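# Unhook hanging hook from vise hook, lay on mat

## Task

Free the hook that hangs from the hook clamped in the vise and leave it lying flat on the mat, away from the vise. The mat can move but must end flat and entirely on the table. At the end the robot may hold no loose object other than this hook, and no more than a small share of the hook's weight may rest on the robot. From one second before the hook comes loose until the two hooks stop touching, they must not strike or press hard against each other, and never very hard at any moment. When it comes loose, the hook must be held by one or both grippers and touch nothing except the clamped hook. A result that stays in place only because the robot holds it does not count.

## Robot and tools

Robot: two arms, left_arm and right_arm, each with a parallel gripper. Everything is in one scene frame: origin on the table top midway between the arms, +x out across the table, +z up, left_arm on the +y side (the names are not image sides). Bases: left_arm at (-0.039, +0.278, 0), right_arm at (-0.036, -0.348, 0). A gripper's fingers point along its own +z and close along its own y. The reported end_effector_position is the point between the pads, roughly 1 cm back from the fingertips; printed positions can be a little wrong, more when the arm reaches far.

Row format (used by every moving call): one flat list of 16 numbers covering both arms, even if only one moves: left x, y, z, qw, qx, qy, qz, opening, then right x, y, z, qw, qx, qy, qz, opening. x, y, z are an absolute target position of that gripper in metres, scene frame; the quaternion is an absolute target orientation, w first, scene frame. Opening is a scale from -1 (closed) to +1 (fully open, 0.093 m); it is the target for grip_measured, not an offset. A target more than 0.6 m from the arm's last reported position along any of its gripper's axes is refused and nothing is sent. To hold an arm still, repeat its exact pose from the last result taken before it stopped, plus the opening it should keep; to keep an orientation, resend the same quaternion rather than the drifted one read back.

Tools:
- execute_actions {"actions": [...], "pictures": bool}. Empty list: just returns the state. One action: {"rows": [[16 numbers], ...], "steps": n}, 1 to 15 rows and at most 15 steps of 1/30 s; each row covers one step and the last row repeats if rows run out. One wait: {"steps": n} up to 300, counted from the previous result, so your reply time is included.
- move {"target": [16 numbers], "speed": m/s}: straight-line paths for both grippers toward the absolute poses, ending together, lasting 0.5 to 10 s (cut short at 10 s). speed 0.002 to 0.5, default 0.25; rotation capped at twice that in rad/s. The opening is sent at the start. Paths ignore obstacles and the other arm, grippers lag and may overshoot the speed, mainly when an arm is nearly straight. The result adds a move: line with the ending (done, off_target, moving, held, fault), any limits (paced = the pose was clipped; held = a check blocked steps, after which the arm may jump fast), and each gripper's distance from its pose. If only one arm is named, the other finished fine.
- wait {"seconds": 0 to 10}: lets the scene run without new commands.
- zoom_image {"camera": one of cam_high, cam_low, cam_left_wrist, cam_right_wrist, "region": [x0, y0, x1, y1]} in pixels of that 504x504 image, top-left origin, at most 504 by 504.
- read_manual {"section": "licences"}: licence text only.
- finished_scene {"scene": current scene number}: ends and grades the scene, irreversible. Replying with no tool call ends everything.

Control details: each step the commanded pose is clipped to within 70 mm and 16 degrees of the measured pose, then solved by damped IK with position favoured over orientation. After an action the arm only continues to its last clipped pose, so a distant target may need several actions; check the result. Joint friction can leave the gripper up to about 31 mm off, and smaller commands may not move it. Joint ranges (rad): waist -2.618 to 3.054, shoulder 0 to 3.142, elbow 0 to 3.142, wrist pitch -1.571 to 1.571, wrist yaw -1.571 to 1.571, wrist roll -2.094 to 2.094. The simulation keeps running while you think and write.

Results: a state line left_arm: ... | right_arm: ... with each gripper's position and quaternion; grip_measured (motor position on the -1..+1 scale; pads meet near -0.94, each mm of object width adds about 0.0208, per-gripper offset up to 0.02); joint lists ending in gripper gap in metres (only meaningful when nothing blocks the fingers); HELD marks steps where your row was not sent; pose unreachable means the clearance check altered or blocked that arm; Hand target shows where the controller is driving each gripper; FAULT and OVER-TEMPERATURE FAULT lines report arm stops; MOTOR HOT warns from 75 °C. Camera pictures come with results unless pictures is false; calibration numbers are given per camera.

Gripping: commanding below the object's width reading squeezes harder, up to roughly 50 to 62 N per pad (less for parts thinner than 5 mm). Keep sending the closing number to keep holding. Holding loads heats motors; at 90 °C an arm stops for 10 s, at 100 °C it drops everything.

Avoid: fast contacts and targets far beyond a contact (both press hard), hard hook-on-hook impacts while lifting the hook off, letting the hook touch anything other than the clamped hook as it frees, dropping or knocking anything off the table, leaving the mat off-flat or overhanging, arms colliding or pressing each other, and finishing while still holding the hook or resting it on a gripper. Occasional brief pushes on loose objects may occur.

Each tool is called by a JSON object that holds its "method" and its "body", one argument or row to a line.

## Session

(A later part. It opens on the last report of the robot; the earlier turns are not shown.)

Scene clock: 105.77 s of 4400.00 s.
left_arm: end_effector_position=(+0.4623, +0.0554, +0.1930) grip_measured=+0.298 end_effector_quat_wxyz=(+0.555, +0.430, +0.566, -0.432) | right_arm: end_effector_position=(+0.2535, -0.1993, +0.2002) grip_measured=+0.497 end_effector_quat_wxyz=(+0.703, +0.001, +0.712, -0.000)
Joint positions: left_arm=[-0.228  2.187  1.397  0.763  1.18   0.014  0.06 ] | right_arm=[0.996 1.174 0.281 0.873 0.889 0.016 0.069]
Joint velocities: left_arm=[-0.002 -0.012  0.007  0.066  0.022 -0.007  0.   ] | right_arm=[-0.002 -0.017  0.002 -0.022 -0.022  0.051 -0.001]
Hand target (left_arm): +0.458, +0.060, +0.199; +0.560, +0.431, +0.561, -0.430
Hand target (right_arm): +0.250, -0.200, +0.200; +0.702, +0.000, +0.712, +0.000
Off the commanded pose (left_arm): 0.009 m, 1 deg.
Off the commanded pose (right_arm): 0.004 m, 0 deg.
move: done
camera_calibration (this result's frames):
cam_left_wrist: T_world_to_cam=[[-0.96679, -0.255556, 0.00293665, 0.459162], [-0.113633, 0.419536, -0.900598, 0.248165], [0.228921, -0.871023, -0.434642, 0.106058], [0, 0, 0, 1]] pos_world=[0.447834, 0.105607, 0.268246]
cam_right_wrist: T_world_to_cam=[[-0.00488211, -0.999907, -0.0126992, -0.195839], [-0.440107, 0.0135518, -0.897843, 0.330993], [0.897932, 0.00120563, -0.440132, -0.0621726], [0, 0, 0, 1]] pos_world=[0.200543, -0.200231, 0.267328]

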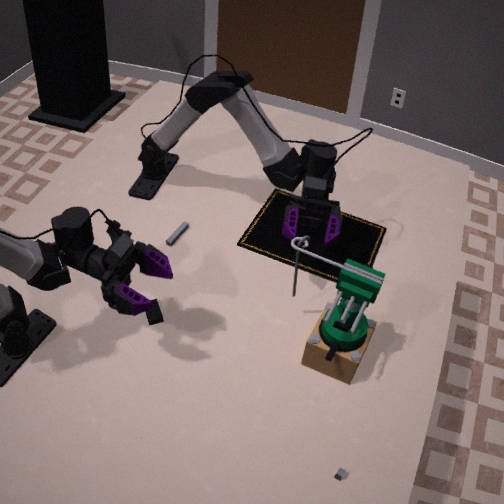

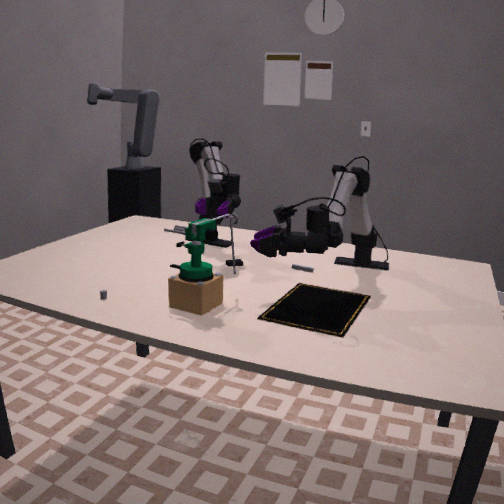

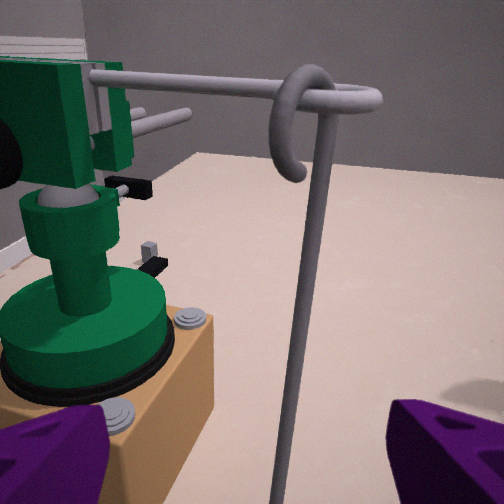

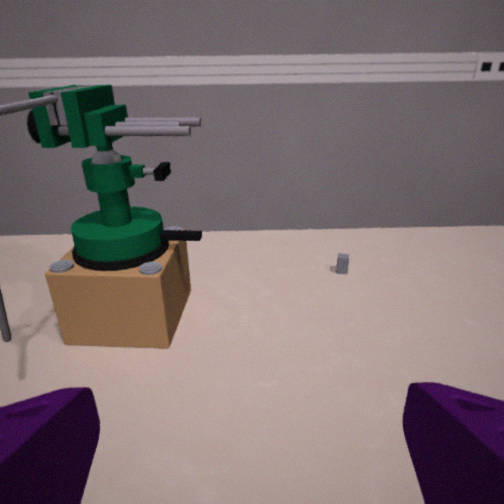

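{"method": "move", "body": {
  "target": [0.468, 0.0, 0.14, 0.561, 0.431, 0.561, -0.431, 0.3, 0.25, -0.2, 0.2, 0.7, 0, 0.71, 0, 0.5],
  "speed": 0.06
}}

{"method": "move", "body": {
  "target": [0.468, 0.0, 0.14, 0.561, 0.431, 0.561, -0.431, -1, 0.25, -0.2, 0.2, 0.7, 0, 0.71, 0, 0.5]
}}

{"method": "move", "body": {
  "target": [0.475, 0.03, 0.15, 0.561, 0.431, 0.561, -0.431, -1, 0.25, -0.2, 0.2, 0.7, 0, 0.71, 0, 0.5],
  "speed": 0.02
}}

{"method": "zoom_image", "body": {
  "camera": "cam_low",
  "region": [200, 180, 300, 280]
}}

{"method": "zoom_image", "body": {
  "camera": "cam_high",
  "region": [260, 200, 360, 300]
}}

Scene clock: 109.80 s of 4400.00 s.
left_arm: end_effector_position=(+0.4656, +0.0057, +0.1288) grip_measured=+0.298 end_effector_quat_wxyz=(+0.548, +0.425, +0.574, -0.435) | right_arm: end_effector_position=(+0.2535, -0.1993, +0.2002) grip_measured=+0.497 end_effector_quat_wxyz=(+0.703, +0.001, +0.712, -0.000)
Joint positions: left_arm=[-0.332  2.362  1.415  0.904  1.074  0.004  0.06 ] | right_arm=[0.996 1.174 0.281 0.873 0.889 0.016 0.069]
Joint velocities: left_arm=[ 0.027  0.002 -0.012  0.066  0.066  0.037  0.001] | right_arm=[-0.022  0.002 -0.017 -0.051  0.022  0.051  0.   ]
Hand target (left_arm): +0.469, -0.000, +0.141; +0.561, +0.430, +0.560, -0.432
Hand target (right_arm): +0.250, -0.200, +0.200; +0.702, +0.000, +0.712, +0.000
Off the commanded pose (left_arm): 0.013 m, 2 deg.
Off the commanded pose (right_arm): 0.004 m, 0 deg.
move: off_target (left_arm)
camera_calibration (this result's frames):
cam_left_wrist: T_world_to_cam=[[-0.965876, -0.257897, 0.023926, 0.446702], [-0.135096, 0.422827, -0.896084, 0.220968], [0.220981, -0.868738, -0.44324, 0.0388655], [0, 0, 0, 1]] pos_world=[0.452723, 0.0555359, 0.204545]
cam_right_wrist: T_world_to_cam=[[-0.00488211, -0.999907, -0.0126992, -0.195839], [-0.440107, 0.0135518, -0.897843, 0.330993], [0.897932, 0.00120563, -0.440132, -0.0621726], [0, 0, 0, 1]] pos_world=[0.200543, -0.200231, 0.267328]

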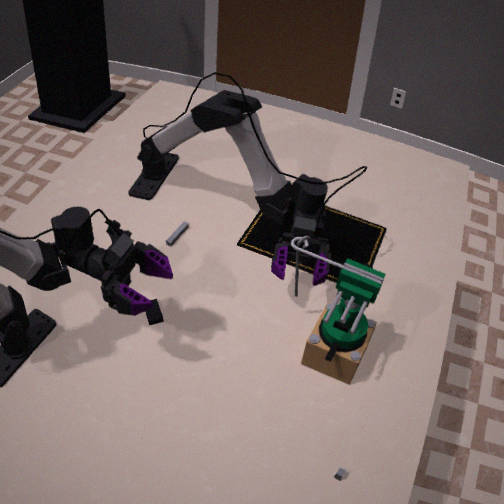

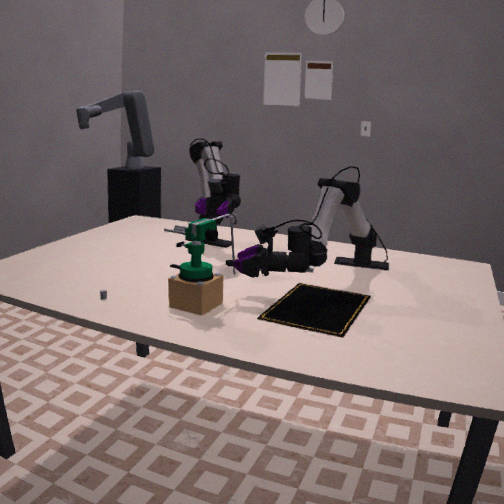

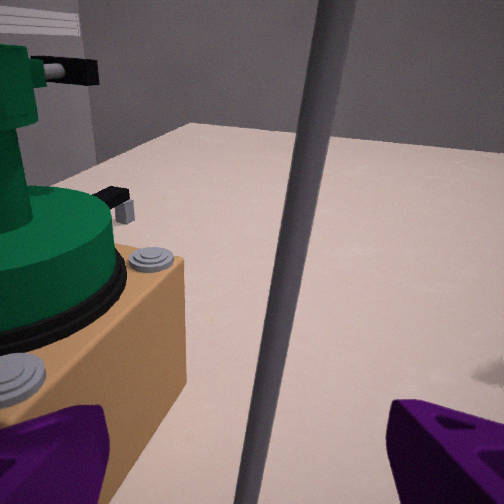

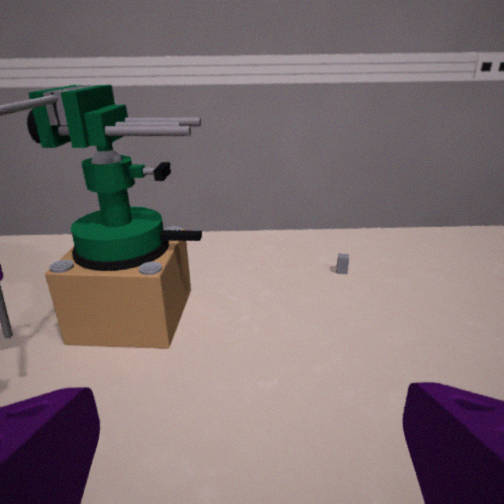

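Scene clock: 110.50 s of 4400.00 s.
left_arm: end_effector_position=(+0.4658, +0.0057, +0.1289) grip_measured=-1.000 end_effector_quat_wxyz=(+0.549, +0.425, +0.574, -0.434) | right_arm: end_effector_position=(+0.2535, -0.1993, +0.2002) grip_measured=+0.497 end_effector_quat_wxyz=(+0.703, +0.001, +0.712, -0.000)
Joint positions: left_arm=[-0.332  2.362  1.415  0.905  1.073  0.004  0.   ] | right_arm=[0.996 1.174 0.281 0.873 0.889 0.016 0.069]
Joint velocities: left_arm=[ 0.007  0.007 -0.002  0.007  0.051  0.022  0.   ] | right_arm=[ 0.002  0.002 -0.002 -0.066  0.007 -0.051 -0.001]
Hand target (left_arm): +0.467, +0.000, +0.140; +0.561, +0.430, +0.561, -0.431
Hand target (right_arm): +0.250, -0.200, +0.200; +0.702, +0.000, +0.712, +0.000
Off the commanded pose (left_arm): 0.013 m, 2 deg.
Off the commanded pose (right_arm): 0.004 m, 0 deg.
move: off_target (left_arm)
camera_calibration (this result's frames):
cam_left_wrist: T_world_to_cam=[[-0.9655, -0.259367, 0.0232243, 0.446884], [-0.135062, 0.422519, -0.896234, 0.221077], [0.222641, -0.86845, -0.442973, 0.0381056], [0, 0, 0, 1]] pos_world=[0.452842, 0.0555906, 0.204638]
cam_right_wrist: T_world_to_cam=[[-0.00488211, -0.999907, -0.0126992, -0.195839], [-0.440107, 0.0135518, -0.897843, 0.330993], [0.897932, 0.00120563, -0.440132, -0.0621726], [0, 0, 0, 1]] pos_world=[0.200543, -0.200231, 0.267328]

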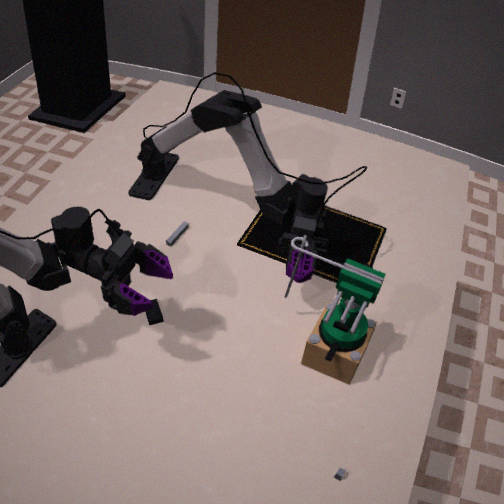

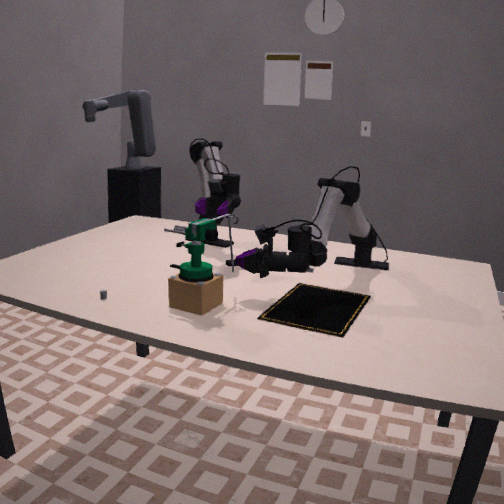

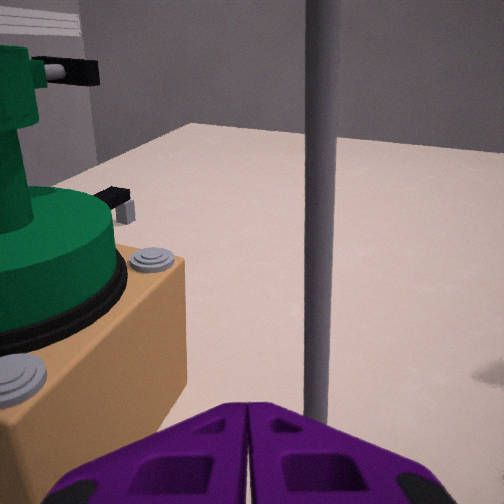

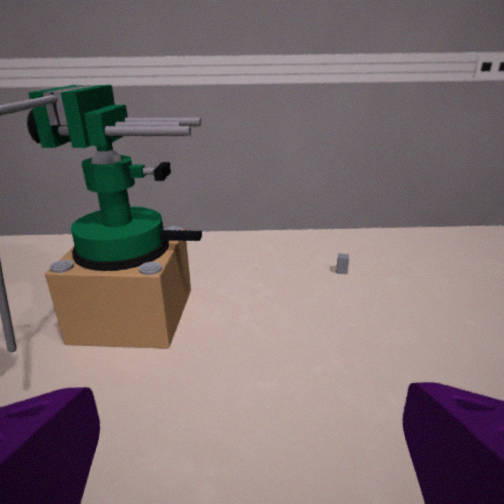

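Scene clock: 112.40 s of 4400.00 s.
left_arm: end_effector_position=(+0.4692, +0.0256, +0.1278) grip_measured=-1.000 end_effector_quat_wxyz=(+0.545, +0.424, +0.575, -0.438) | right_arm: end_effector_position=(+0.2535, -0.1993, +0.2002) grip_measured=+0.497 end_effector_quat_wxyz=(+0.703, +0.001, +0.712, -0.000)
Joint positions: left_arm=[-0.288  2.362  1.415  0.895  1.122  0.004  0.   ] | right_arm=[0.996 1.174 0.281 0.873 0.889 0.016 0.069]
Joint velocities: left_arm=[-0.002 -0.022 -0.017 -0.007  0.022  0.037  0.   ] | right_arm=[-0.007  0.012 -0.007 -0.007 -0.007 -0.066 -0.   ]
Hand target (left_arm): +0.474, +0.030, +0.150; +0.561, +0.431, +0.561, -0.431
Hand target (right_arm): +0.250, -0.200, +0.200; +0.702, +0.000, +0.712, +0.000
Off the commanded pose (left_arm): 0.023 m, 3 deg.
Off the commanded pose (right_arm): 0.004 m, 0 deg.
move: off_target (left_arm)
camera_calibration (this result's frames):
cam_left_wrist: T_world_to_cam=[[-0.96668, -0.253883, 0.0327566, 0.454491], [-0.141445, 0.42309, -0.894979, 0.214965], [0.213361, -0.869792, -0.444903, 0.0587858], [0, 0, 0, 1]] pos_world=[0.45721, 0.0755693, 0.203656]
cam_right_wrist: T_world_to_cam=[[-0.00488211, -0.999907, -0.0126992, -0.195839], [-0.440107, 0.0135518, -0.897843, 0.330993], [0.897932, 0.00120563, -0.440132, -0.0621726], [0, 0, 0, 1]] pos_world=[0.200543, -0.200231, 0.267328]

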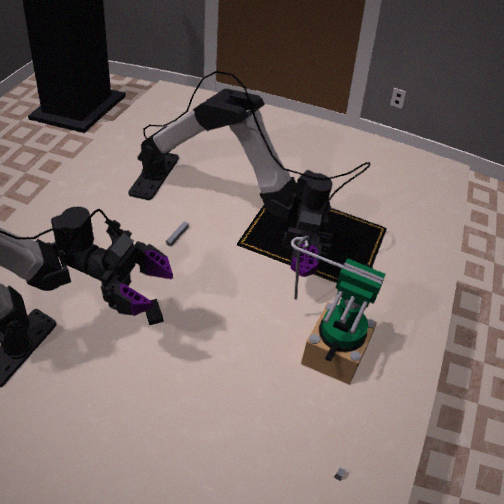

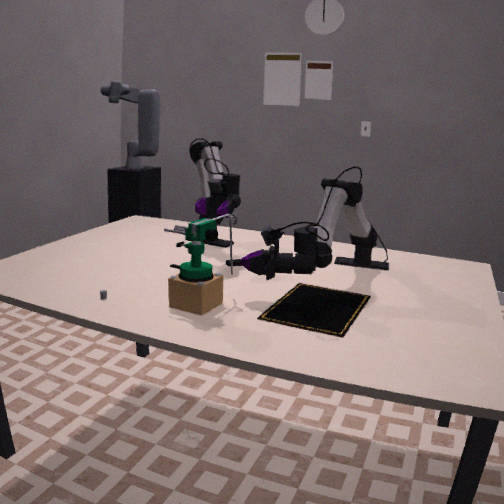

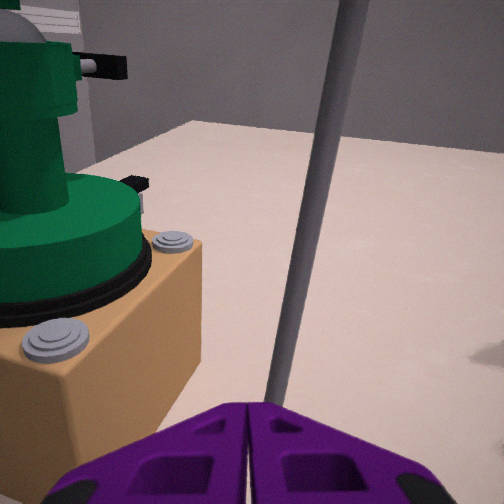

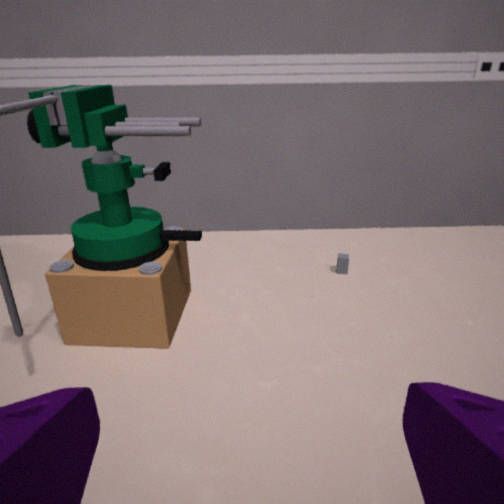

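Region (200, 180, 300, 280) of cam_low's 504x504 image, scaled by 5.040, with more detail than that image has.

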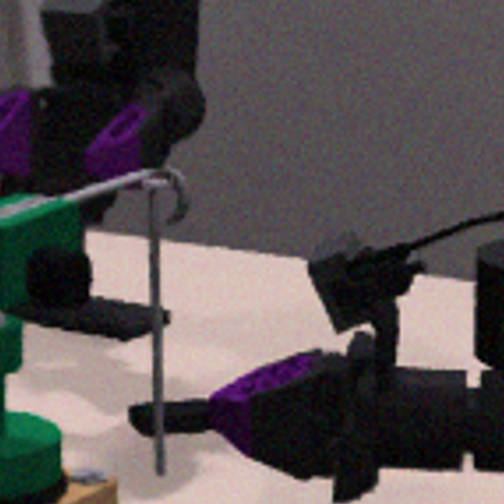

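Region (260, 200, 360, 300) of cam_high's 504x504 image, scaled by 5.040, with more detail than that image has.

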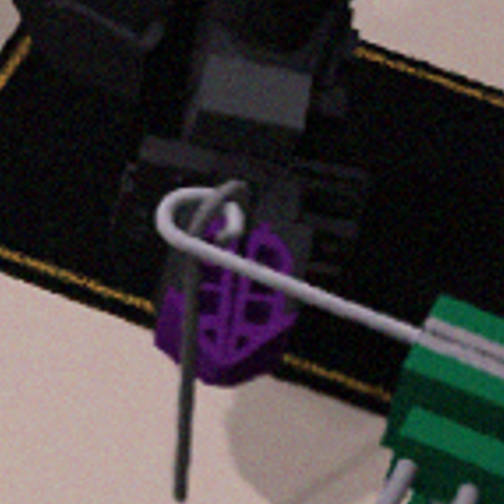

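{"method": "move", "body": {
  "target": [0.47, 0.03, 0.14, 0.561, 0.431, 0.561, -0.431, 0.4, 0.25, -0.2, 0.2, 0.7, 0, 0.71, 0, 0.5]
}}

{"method": "move", "body": {
  "target": [0.462, -0.02, 0.14, 0.561, 0.431, 0.561, -0.431, 0.4, 0.25, -0.2, 0.2, 0.7, 0, 0.71, 0, 0.5],
  "speed": 0.05
}}

{"method": "move", "body": {
  "target": [0.462, -0.02, 0.14, 0.561, 0.431, 0.561, -0.431, -1, 0.25, -0.2, 0.2, 0.7, 0, 0.71, 0, 0.5]
}}

{"method": "move", "body": {
  "target": [0.468, 0.012, 0.15, 0.561, 0.431, 0.561, -0.431, -1, 0.25, -0.2, 0.2, 0.7, 0, 0.71, 0, 0.5],
  "speed": 0.02
}}

{"method": "zoom_image", "body": {
  "camera": "cam_low",
  "region": [200, 180, 300, 280]
}}

{"method": "zoom_image", "body": {
  "camera": "cam_high",
  "region": [260, 200, 360, 300]
}}

Scene clock: 114.63 s of 4400.00 s.
left_arm: end_effector_position=(+0.4690, +0.0255, +0.1305) grip_measured=+0.398 end_effector_quat_wxyz=(+0.550, +0.428, +0.570, -0.436) | right_arm: end_effector_position=(+0.2535, -0.1993, +0.2002) grip_measured=+0.497 end_effector_quat_wxyz=(+0.703, +0.001, +0.712, -0.000)
Joint positions: left_arm=[-0.288  2.362  1.415  0.913  1.124  0.004  0.064] | right_arm=[0.996 1.174 0.281 0.873 0.889 0.016 0.069]
Joint velocities: left_arm=[-0.007  0.002 -0.022 -0.051 -0.022 -0.022  0.001] | right_arm=[-0.012 -0.007 -0.012  0.022  0.007 -0.007 -0.   ]
Hand target (left_arm): +0.470, +0.030, +0.140; +0.561, +0.431, +0.561, -0.431
Hand target (right_arm): +0.250, -0.200, +0.200; +0.702, +0.000, +0.712, +0.000
Off the commanded pose (left_arm): 0.011 m, 2 deg.
Off the commanded pose (right_arm): 0.004 m, 0 deg.
move: off_target (left_arm)
camera_calibration (this result's frames):
cam_left_wrist: T_world_to_cam=[[-0.9675, -0.252324, 0.0166156, 0.4567], [-0.125022, 0.420195, -0.89878, 0.210214], [0.219802, -0.871647, -0.438085, 0.0560524], [0, 0, 0, 1]] pos_world=[0.455818, 0.075763, 0.205904]
cam_right_wrist: T_world_to_cam=[[-0.00488211, -0.999907, -0.0126992, -0.195839], [-0.440107, 0.0135518, -0.897843, 0.330993], [0.897932, 0.00120563, -0.440132, -0.0621726], [0, 0, 0, 1]] pos_world=[0.200543, -0.200231, 0.267328]

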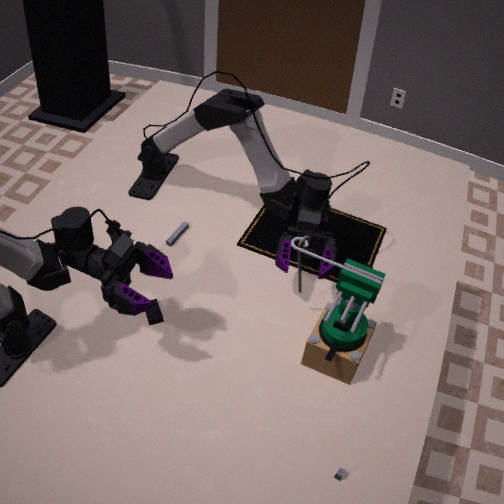

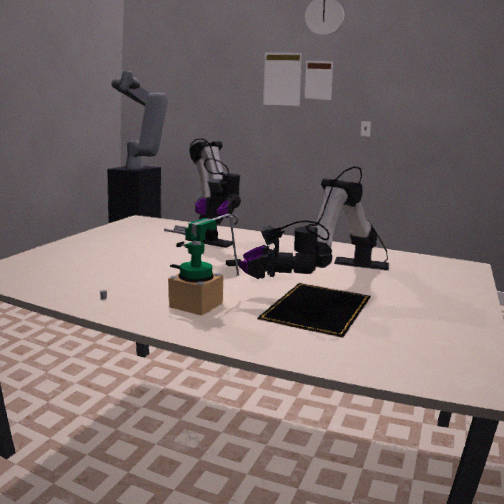

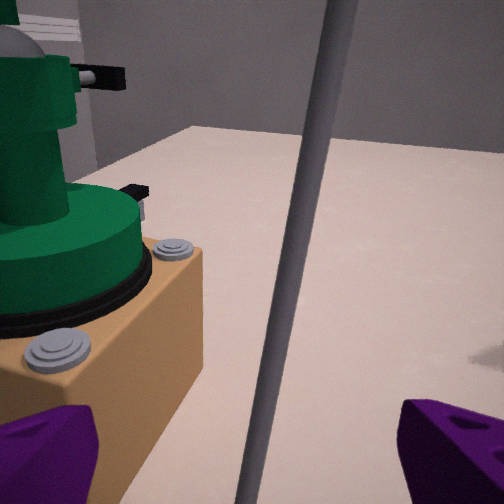

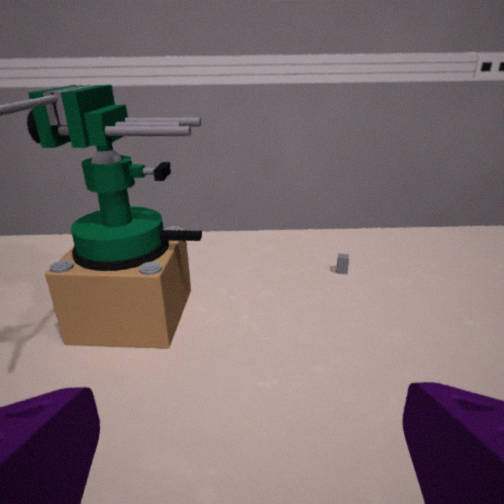

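Scene clock: 115.87 s of 4400.00 s.
left_arm: end_effector_position=(+0.4596, -0.0153, +0.1300) grip_measured=+0.398 end_effector_quat_wxyz=(+0.550, +0.428, +0.571, -0.434) | right_arm: end_effector_position=(+0.2535, -0.1993, +0.2002) grip_measured=+0.497 end_effector_quat_wxyz=(+0.703, +0.001, +0.712, -0.000)
Joint positions: left_arm=[-0.377  2.362  1.415  0.913  1.032  0.004  0.064] | right_arm=[0.996 1.174 0.281 0.873 0.889 0.016 0.069]
Joint velocities: left_arm=[-0.002 -0.012 -0.012 -0.022  0.022 -0.051  0.   ] | right_arm=[ 0.002  0.002  0.012 -0.051 -0.037 -0.007 -0.   ]
Hand target (left_arm): +0.462, -0.020, +0.141; +0.561, +0.430, +0.560, -0.432
Hand target (right_arm): +0.250, -0.200, +0.200; +0.702, +0.000, +0.712, +0.000
Off the commanded pose (left_arm): 0.011 m, 2 deg.
Off the commanded pose (right_arm): 0.004 m, 0 deg.
move: off_target (left_arm)
camera_calibration (this result's frames):
cam_left_wrist: T_world_to_cam=[[-0.966937, -0.25454, 0.015558, 0.43714], [-0.125661, 0.422494, -0.897613, 0.225959], [0.221905, -0.86989, -0.440511, 0.0217181], [0, 0, 0, 1]] pos_world=[0.446262, 0.0346956, 0.20559]
cam_right_wrist: T_world_to_cam=[[-0.00488211, -0.999907, -0.0126992, -0.195839], [-0.440107, 0.0135518, -0.897843, 0.330993], [0.897932, 0.00120563, -0.440132, -0.0621726], [0, 0, 0, 1]] pos_world=[0.200543, -0.200231, 0.267328]

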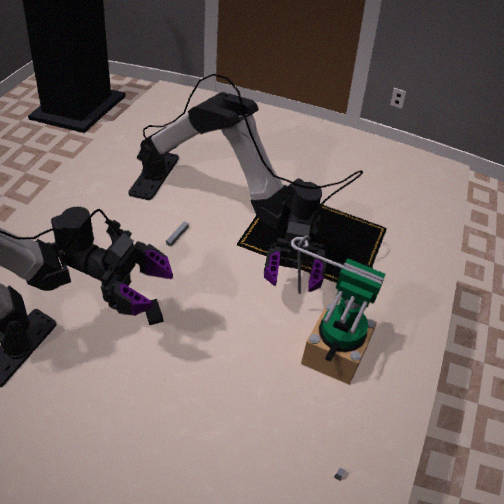

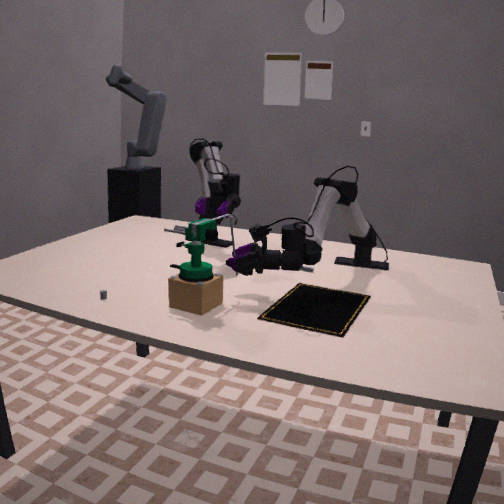

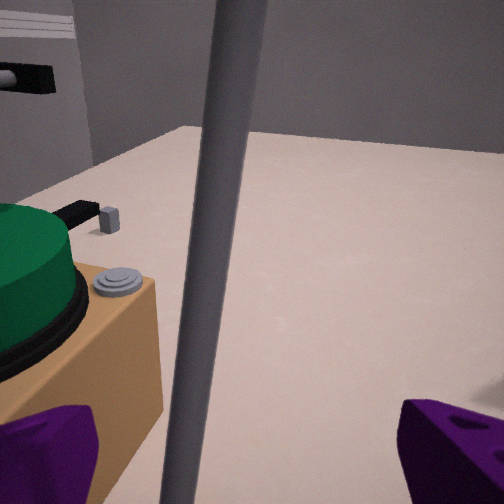

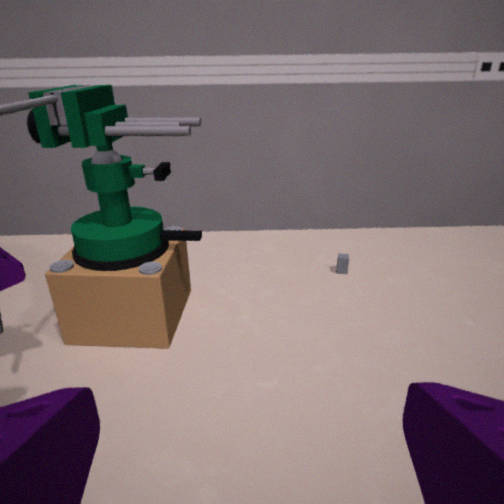

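Scene clock: 116.57 s of 4400.00 s.
left_arm: end_effector_position=(+0.4594, -0.0154, +0.1305) grip_measured=-0.988 end_effector_quat_wxyz=(+0.551, +0.429, +0.569, -0.434) | right_arm: end_effector_position=(+0.2535, -0.1993, +0.2002) grip_measured=+0.497 end_effector_quat_wxyz=(+0.703, +0.001, +0.712, -0.000)
Joint positions: left_arm=[-0.377  2.362  1.415  0.916  1.034  0.006  0.   ] | right_arm=[0.996 1.174 0.281 0.873 0.889 0.016 0.069]
Joint velocities: left_arm=[ 0.012  0.012 -0.007  0.007 -0.007  0.007  0.   ] | right_arm=[-0.017 -0.012  0.002 -0.007  0.022  0.051  0.001]
Hand target (left_arm): +0.462, -0.020, +0.140; +0.561, +0.430, +0.561, -0.431
Hand target (right_arm): +0.250, -0.200, +0.200; +0.702, +0.000, +0.712, +0.000
Off the commanded pose (left_arm): 0.011 m, 2 deg.
Off the commanded pose (right_arm): 0.004 m, 0 deg.
move: off_target (left_arm)
camera_calibration (this result's frames):
cam_left_wrist: T_world_to_cam=[[-0.967386, -0.253035, 0.0117615, 0.437613], [-0.121389, 0.422332, -0.898276, 0.224471], [0.222328, -0.870407, -0.439274, 0.0215376], [0, 0, 0, 1]] pos_world=[0.4458, 0.0346767, 0.205951]
cam_right_wrist: T_world_to_cam=[[-0.00488211, -0.999907, -0.0126992, -0.195839], [-0.440107, 0.0135518, -0.897843, 0.330993], [0.897932, 0.00120563, -0.440132, -0.0621726], [0, 0, 0, 1]] pos_world=[0.200543, -0.200231, 0.267328]

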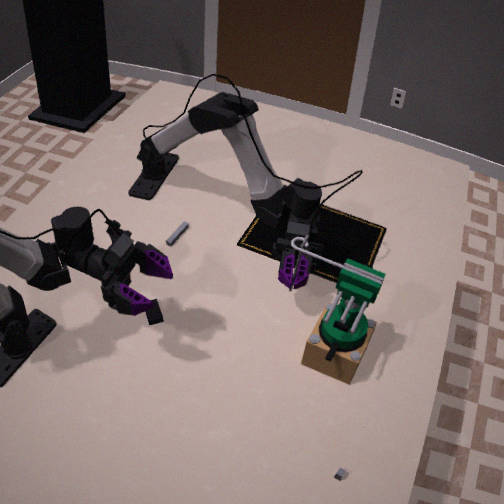

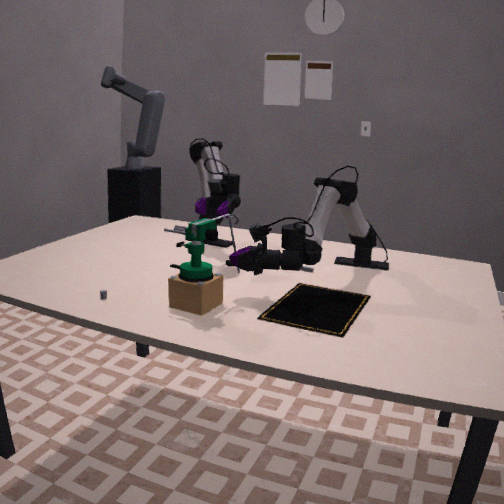

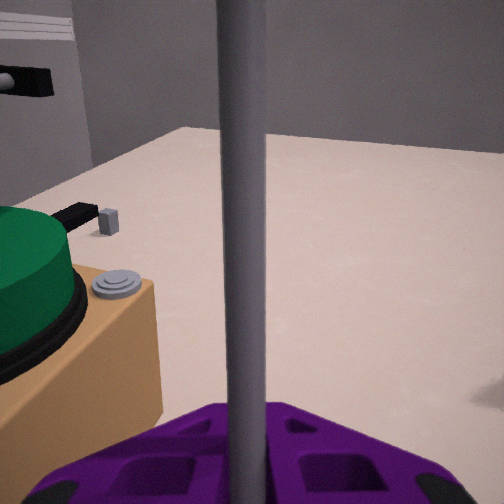

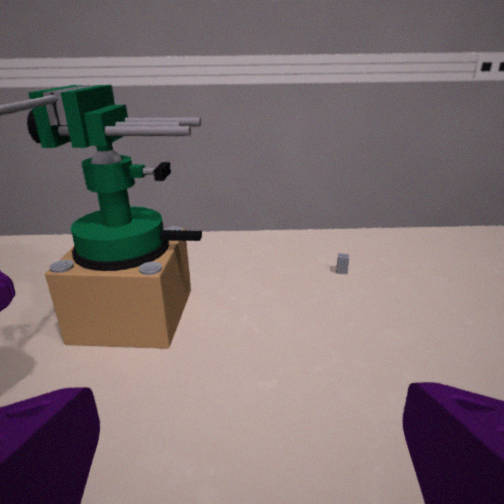

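Scene clock: 118.53 s of 4400.00 s.
left_arm: end_effector_position=(+0.4555, -0.0049, +0.1340) grip_measured=-0.988 end_effector_quat_wxyz=(+0.541, +0.441, +0.560, -0.446) | right_arm: end_effector_position=(+0.2535, -0.1993, +0.2002) grip_measured=+0.497 end_effector_quat_wxyz=(+0.703, +0.001, +0.712, -0.000)
Joint positions: left_arm=[-0.351  2.351  1.415  0.901  1.103  0.009  0.   ] | right_arm=[0.996 1.174 0.281 0.873 0.889 0.016 0.069]
Joint velocities: left_arm=[ 0.002 -0.012 -0.007  0.007  0.022 -0.007  0.   ] | right_arm=[-0.022  0.022  0.007  0.007 -0.051 -0.081  0.001]
Hand target (left_arm): +0.467, +0.012, +0.150; +0.561, +0.431, +0.561, -0.431
Hand target (right_arm): +0.250, -0.200, +0.200; +0.702, +0.000, +0.712, +0.000
Off the commanded pose (left_arm): 0.026 m, 3 deg.
Off the commanded pose (right_arm): 0.004 m, 0 deg.
move: off_target (left_arm)
camera_calibration (this result's frames):
cam_left_wrist: T_world_to_cam=[[-0.977218, -0.211835, 0.0130519, 0.440933], [-0.104565, 0.427032, -0.89817, 0.215117], [0.18469, -0.879073, -0.439454, 0.0501542], [0, 0, 0, 1]] pos_world=[0.444119, 0.0456325, 0.209497]
cam_right_wrist: T_world_to_cam=[[-0.00488211, -0.999907, -0.0126992, -0.195839], [-0.440107, 0.0135518, -0.897843, 0.330993], [0.897932, 0.00120563, -0.440132, -0.0621726], [0, 0, 0, 1]] pos_world=[0.200543, -0.200231, 0.267328]

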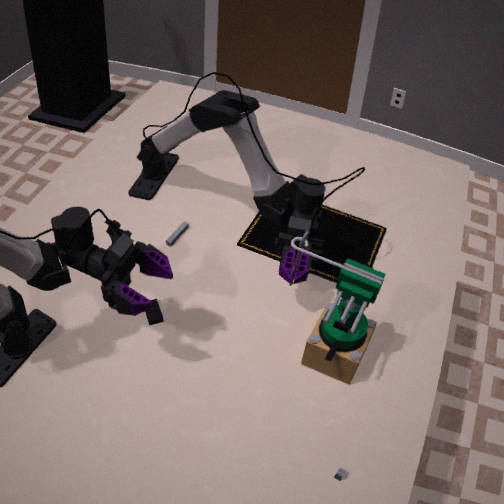

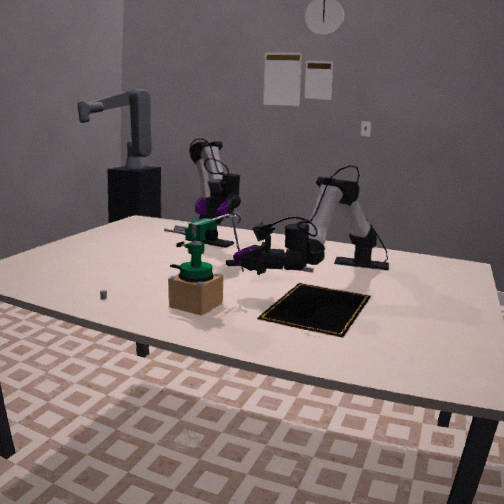

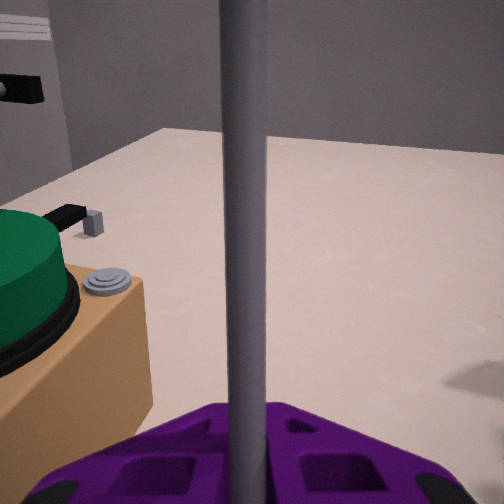

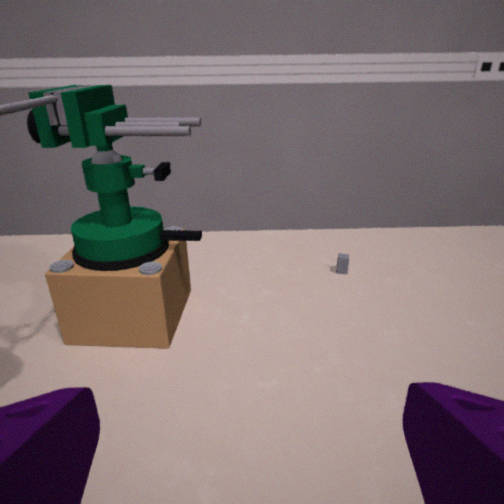

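Region (200, 180, 300, 280) of cam_low's 504x504 image, scaled by 5.040, with more detail than that image has.

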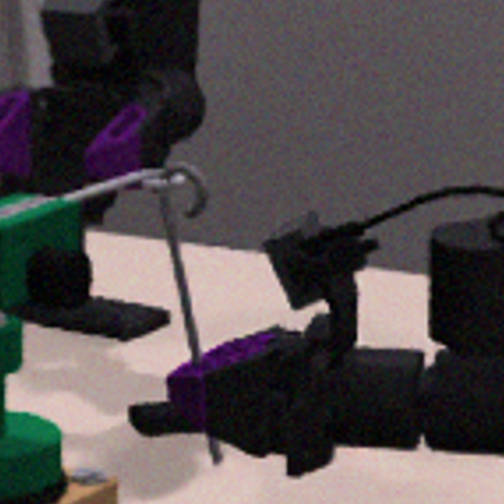

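Region (260, 200, 360, 300) of cam_high's 504x504 image, scaled by 5.040, with more detail than that image has.

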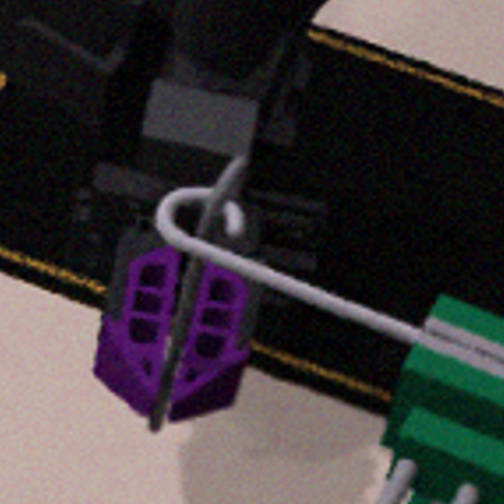

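Stem is against the wire, curl open. Lift.

{"method": "move", "body": {
  "target": [0.458, -0.003, 0.20, 0.561, 0.431, 0.561, -0.431, -1, 0.25, -0.2, 0.2, 0.7, 0, 0.71, 0, 0.5],
  "speed": 0.025
}}

{"method": "zoom_image", "body": {
  "camera": "cam_low",
  "region": [200, 160, 300, 260]
}}

{"method": "zoom_image", "body": {
  "camera": "cam_high",
  "region": [260, 200, 360, 300]
}}

Scene clock: 122.40 s of 4400.00 s.
left_arm: end_effector_position=(+0.4507, -0.0078, +0.1665) grip_measured=-0.988 end_effector_quat_wxyz=(+0.524, +0.428, +0.583, -0.450) | right_arm: end_effector_position=(+0.2535, -0.1993, +0.2002) grip_measured=+0.497 end_effector_quat_wxyz=(+0.703, +0.001, +0.712, -0.000)
Joint positions: left_arm=[-0.361  2.239  1.415  0.726  1.078  0.011  0.   ] | right_arm=[0.996 1.174 0.281 0.873 0.889 0.016 0.069]
Joint velocities: left_arm=[ 0.007  0.027 -0.007 -0.037 -0.022 -0.051  0.   ] | right_arm=[-0.022  0.002  0.017  0.007  0.037 -0.022  0.001]
Hand target (left_arm): +0.455, -0.002, +0.200; +0.560, +0.431, +0.561, -0.431
Hand target (right_arm): +0.250, -0.200, +0.200; +0.702, +0.000, +0.712, +0.000
Off the commanded pose (left_arm): 0.035 m, 5 deg.
Off the commanded pose (right_arm): 0.004 m, 0 deg.
move: off_target (left_arm)
camera_calibration (this result's frames):
cam_left_wrist: T_world_to_cam=[[-0.971856, -0.225858, 0.0669644, 0.423762], [-0.163325, 0.441141, -0.882451, 0.269014], [0.169768, -0.868552, -0.465614, 0.0739928], [0, 0, 0, 1]] pos_world=[0.44321, 0.0413036, 0.243467]
cam_right_wrist: T_world_to_cam=[[-0.00488211, -0.999907, -0.0126992, -0.195839], [-0.440107, 0.0135518, -0.897843, 0.330993], [0.897932, 0.00120563, -0.440132, -0.0621726], [0, 0, 0, 1]] pos_world=[0.200543, -0.200231, 0.267328]

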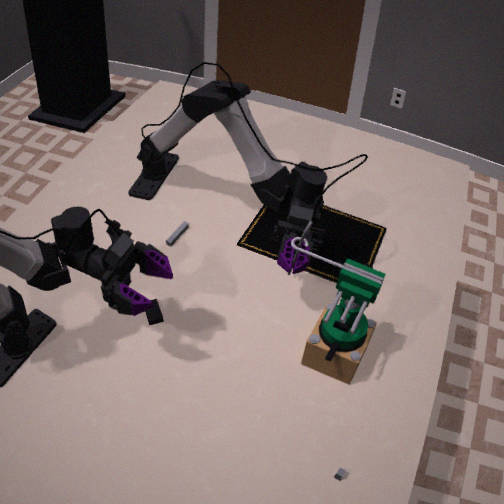

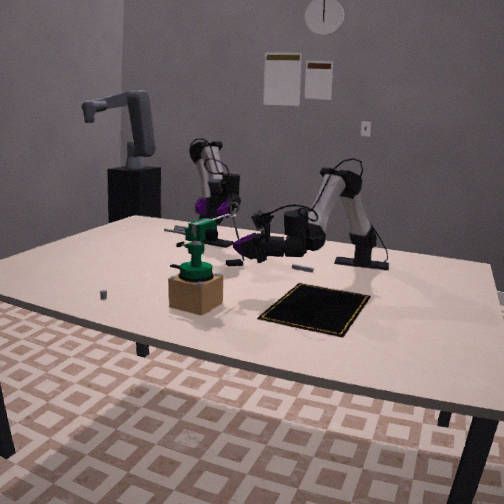

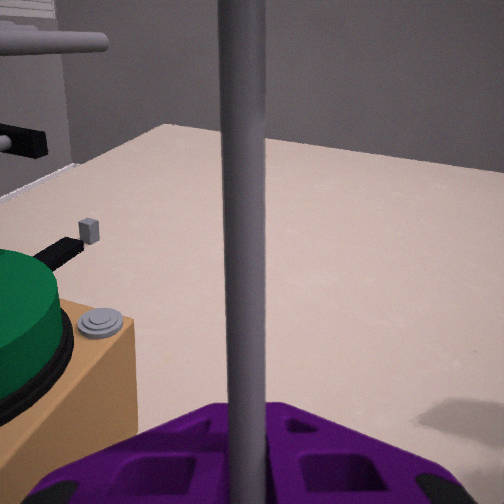

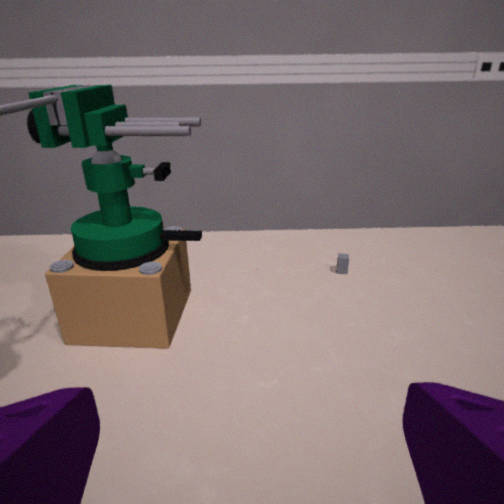

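Region (200, 160, 300, 260) of cam_low's 504x504 image, scaled by 5.040, with more detail than that image has.

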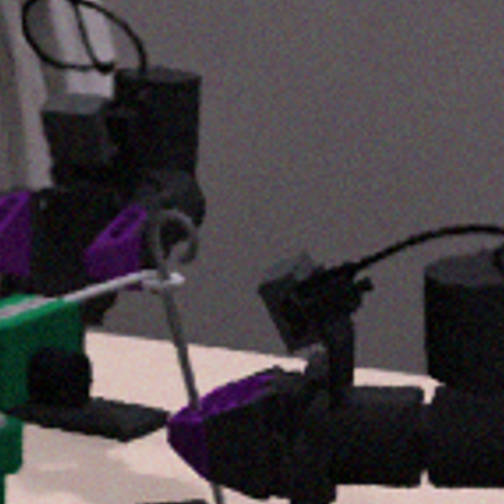

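Region (260, 200, 360, 300) of cam_high's 504x504 image, scaled by 5.040, with more detail than that image has.

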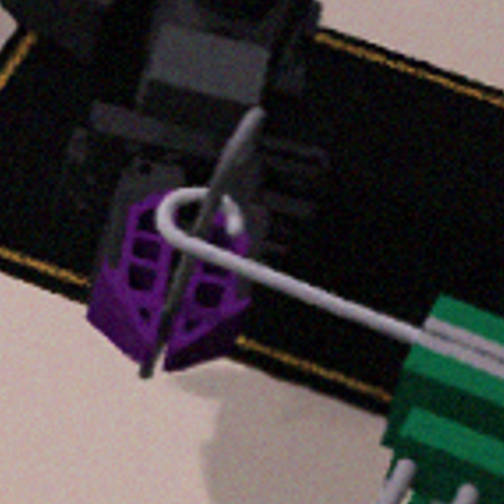

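{"method": "move", "body": {
  "target": [0.458, -0.025, 0.205, 0.561, 0.431, 0.561, -0.431, -1, 0.25, -0.2, 0.2, 0.7, 0, 0.71, 0, 0.5],
  "speed": 0.025
}}

{"method": "zoom_image", "body": {
  "camera": "cam_low",
  "region": [200, 160, 300, 260]
}}

{"method": "zoom_image", "body": {
  "camera": "cam_high",
  "region": [260, 200, 360, 300]
}}

Scene clock: 125.97 s of 4400.00 s.
left_arm: end_effector_position=(+0.4562, -0.0176, +0.1764) grip_measured=-0.988 end_effector_quat_wxyz=(+0.537, +0.420, +0.586, -0.438) | right_arm: end_effector_position=(+0.2535, -0.1993, +0.2002) grip_measured=+0.497 end_effector_quat_wxyz=(+0.703, +0.001, +0.712, -0.000)
Joint positions: left_arm=[-0.385  2.232  1.436  0.72   1.017  0.003  0.   ] | right_arm=[0.996 1.174 0.281 0.873 0.889 0.016 0.069]
Joint velocities: left_arm=[ 0.017  0.002 -0.007  0.007 -0.037 -0.022  0.   ] | right_arm=[-0.002 -0.002  0.002 -0.022  0.022 -0.066 -0.   ]
Hand target (left_arm): +0.456, -0.024, +0.205; +0.561, +0.430, +0.560, -0.432
Hand target (right_arm): +0.250, -0.200, +0.200; +0.702, +0.000, +0.712, +0.000
Off the commanded pose (left_arm): 0.030 m, 4 deg.
Off the commanded pose (right_arm): 0.004 m, 0 deg.
move: off_target (left_arm)
camera_calibration (this result's frames):
cam_left_wrist: T_world_to_cam=[[-0.963725, -0.26161, 0.0528623, 0.424365], [-0.165988, 0.432385, -0.88628, 0.284694], [0.209003, -0.862904, -0.460124, 0.0503457], [0, 0, 0, 1]] pos_world=[0.445705, 0.0313643, 0.253051]
cam_right_wrist: T_world_to_cam=[[-0.00488211, -0.999907, -0.0126992, -0.195839], [-0.440107, 0.0135518, -0.897843, 0.330993], [0.897932, 0.00120563, -0.440132, -0.0621726], [0, 0, 0, 1]] pos_world=[0.200543, -0.200231, 0.267328]

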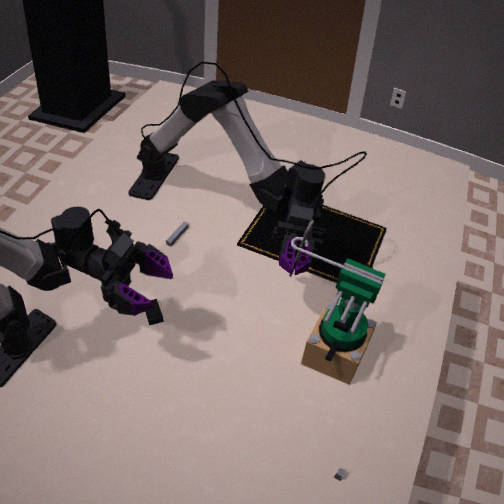

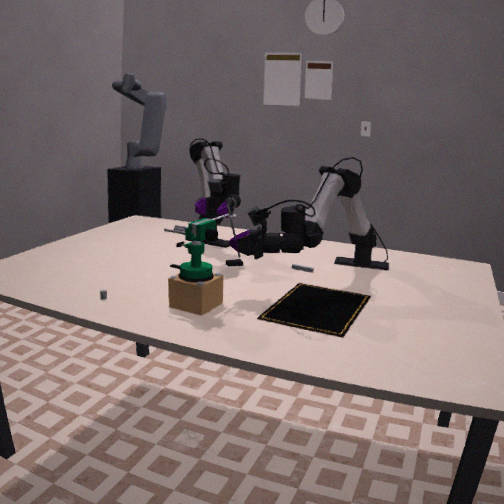

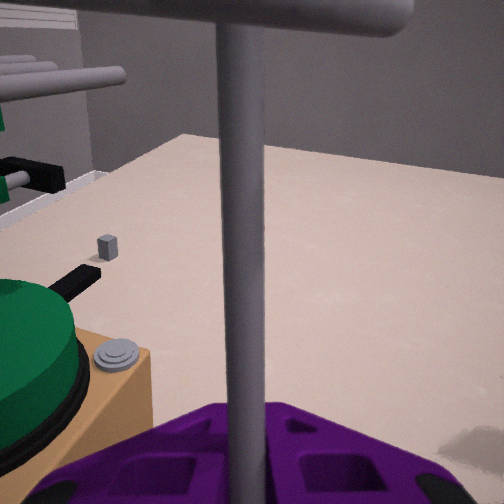

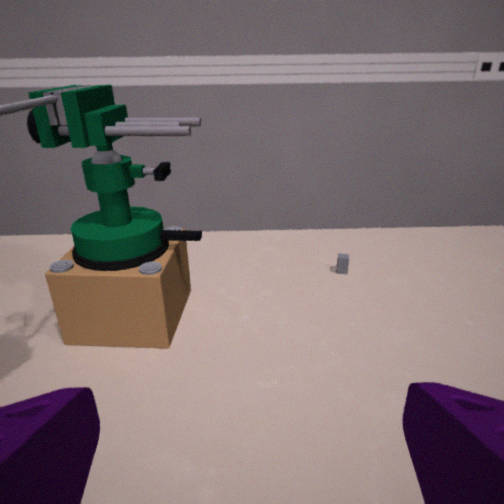

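Region (200, 160, 300, 260) of cam_low's 504x504 image, scaled by 5.040, with more detail than that image has.

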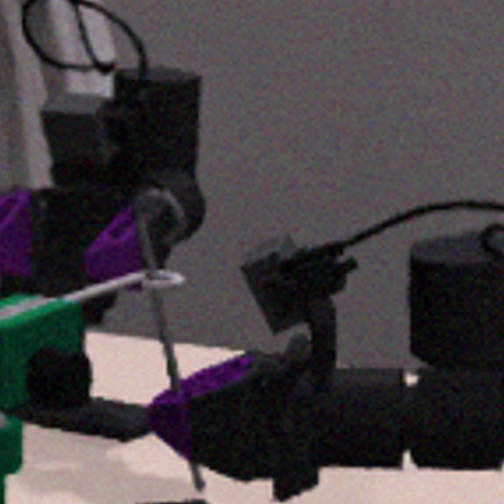

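Region (260, 200, 360, 300) of cam_high's 504x504 image, scaled by 5.040, with more detail than that image has.

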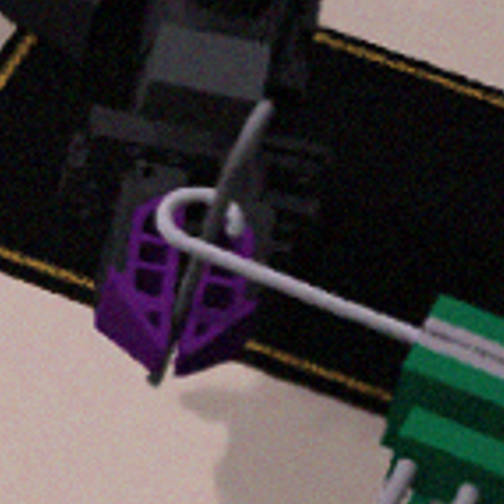

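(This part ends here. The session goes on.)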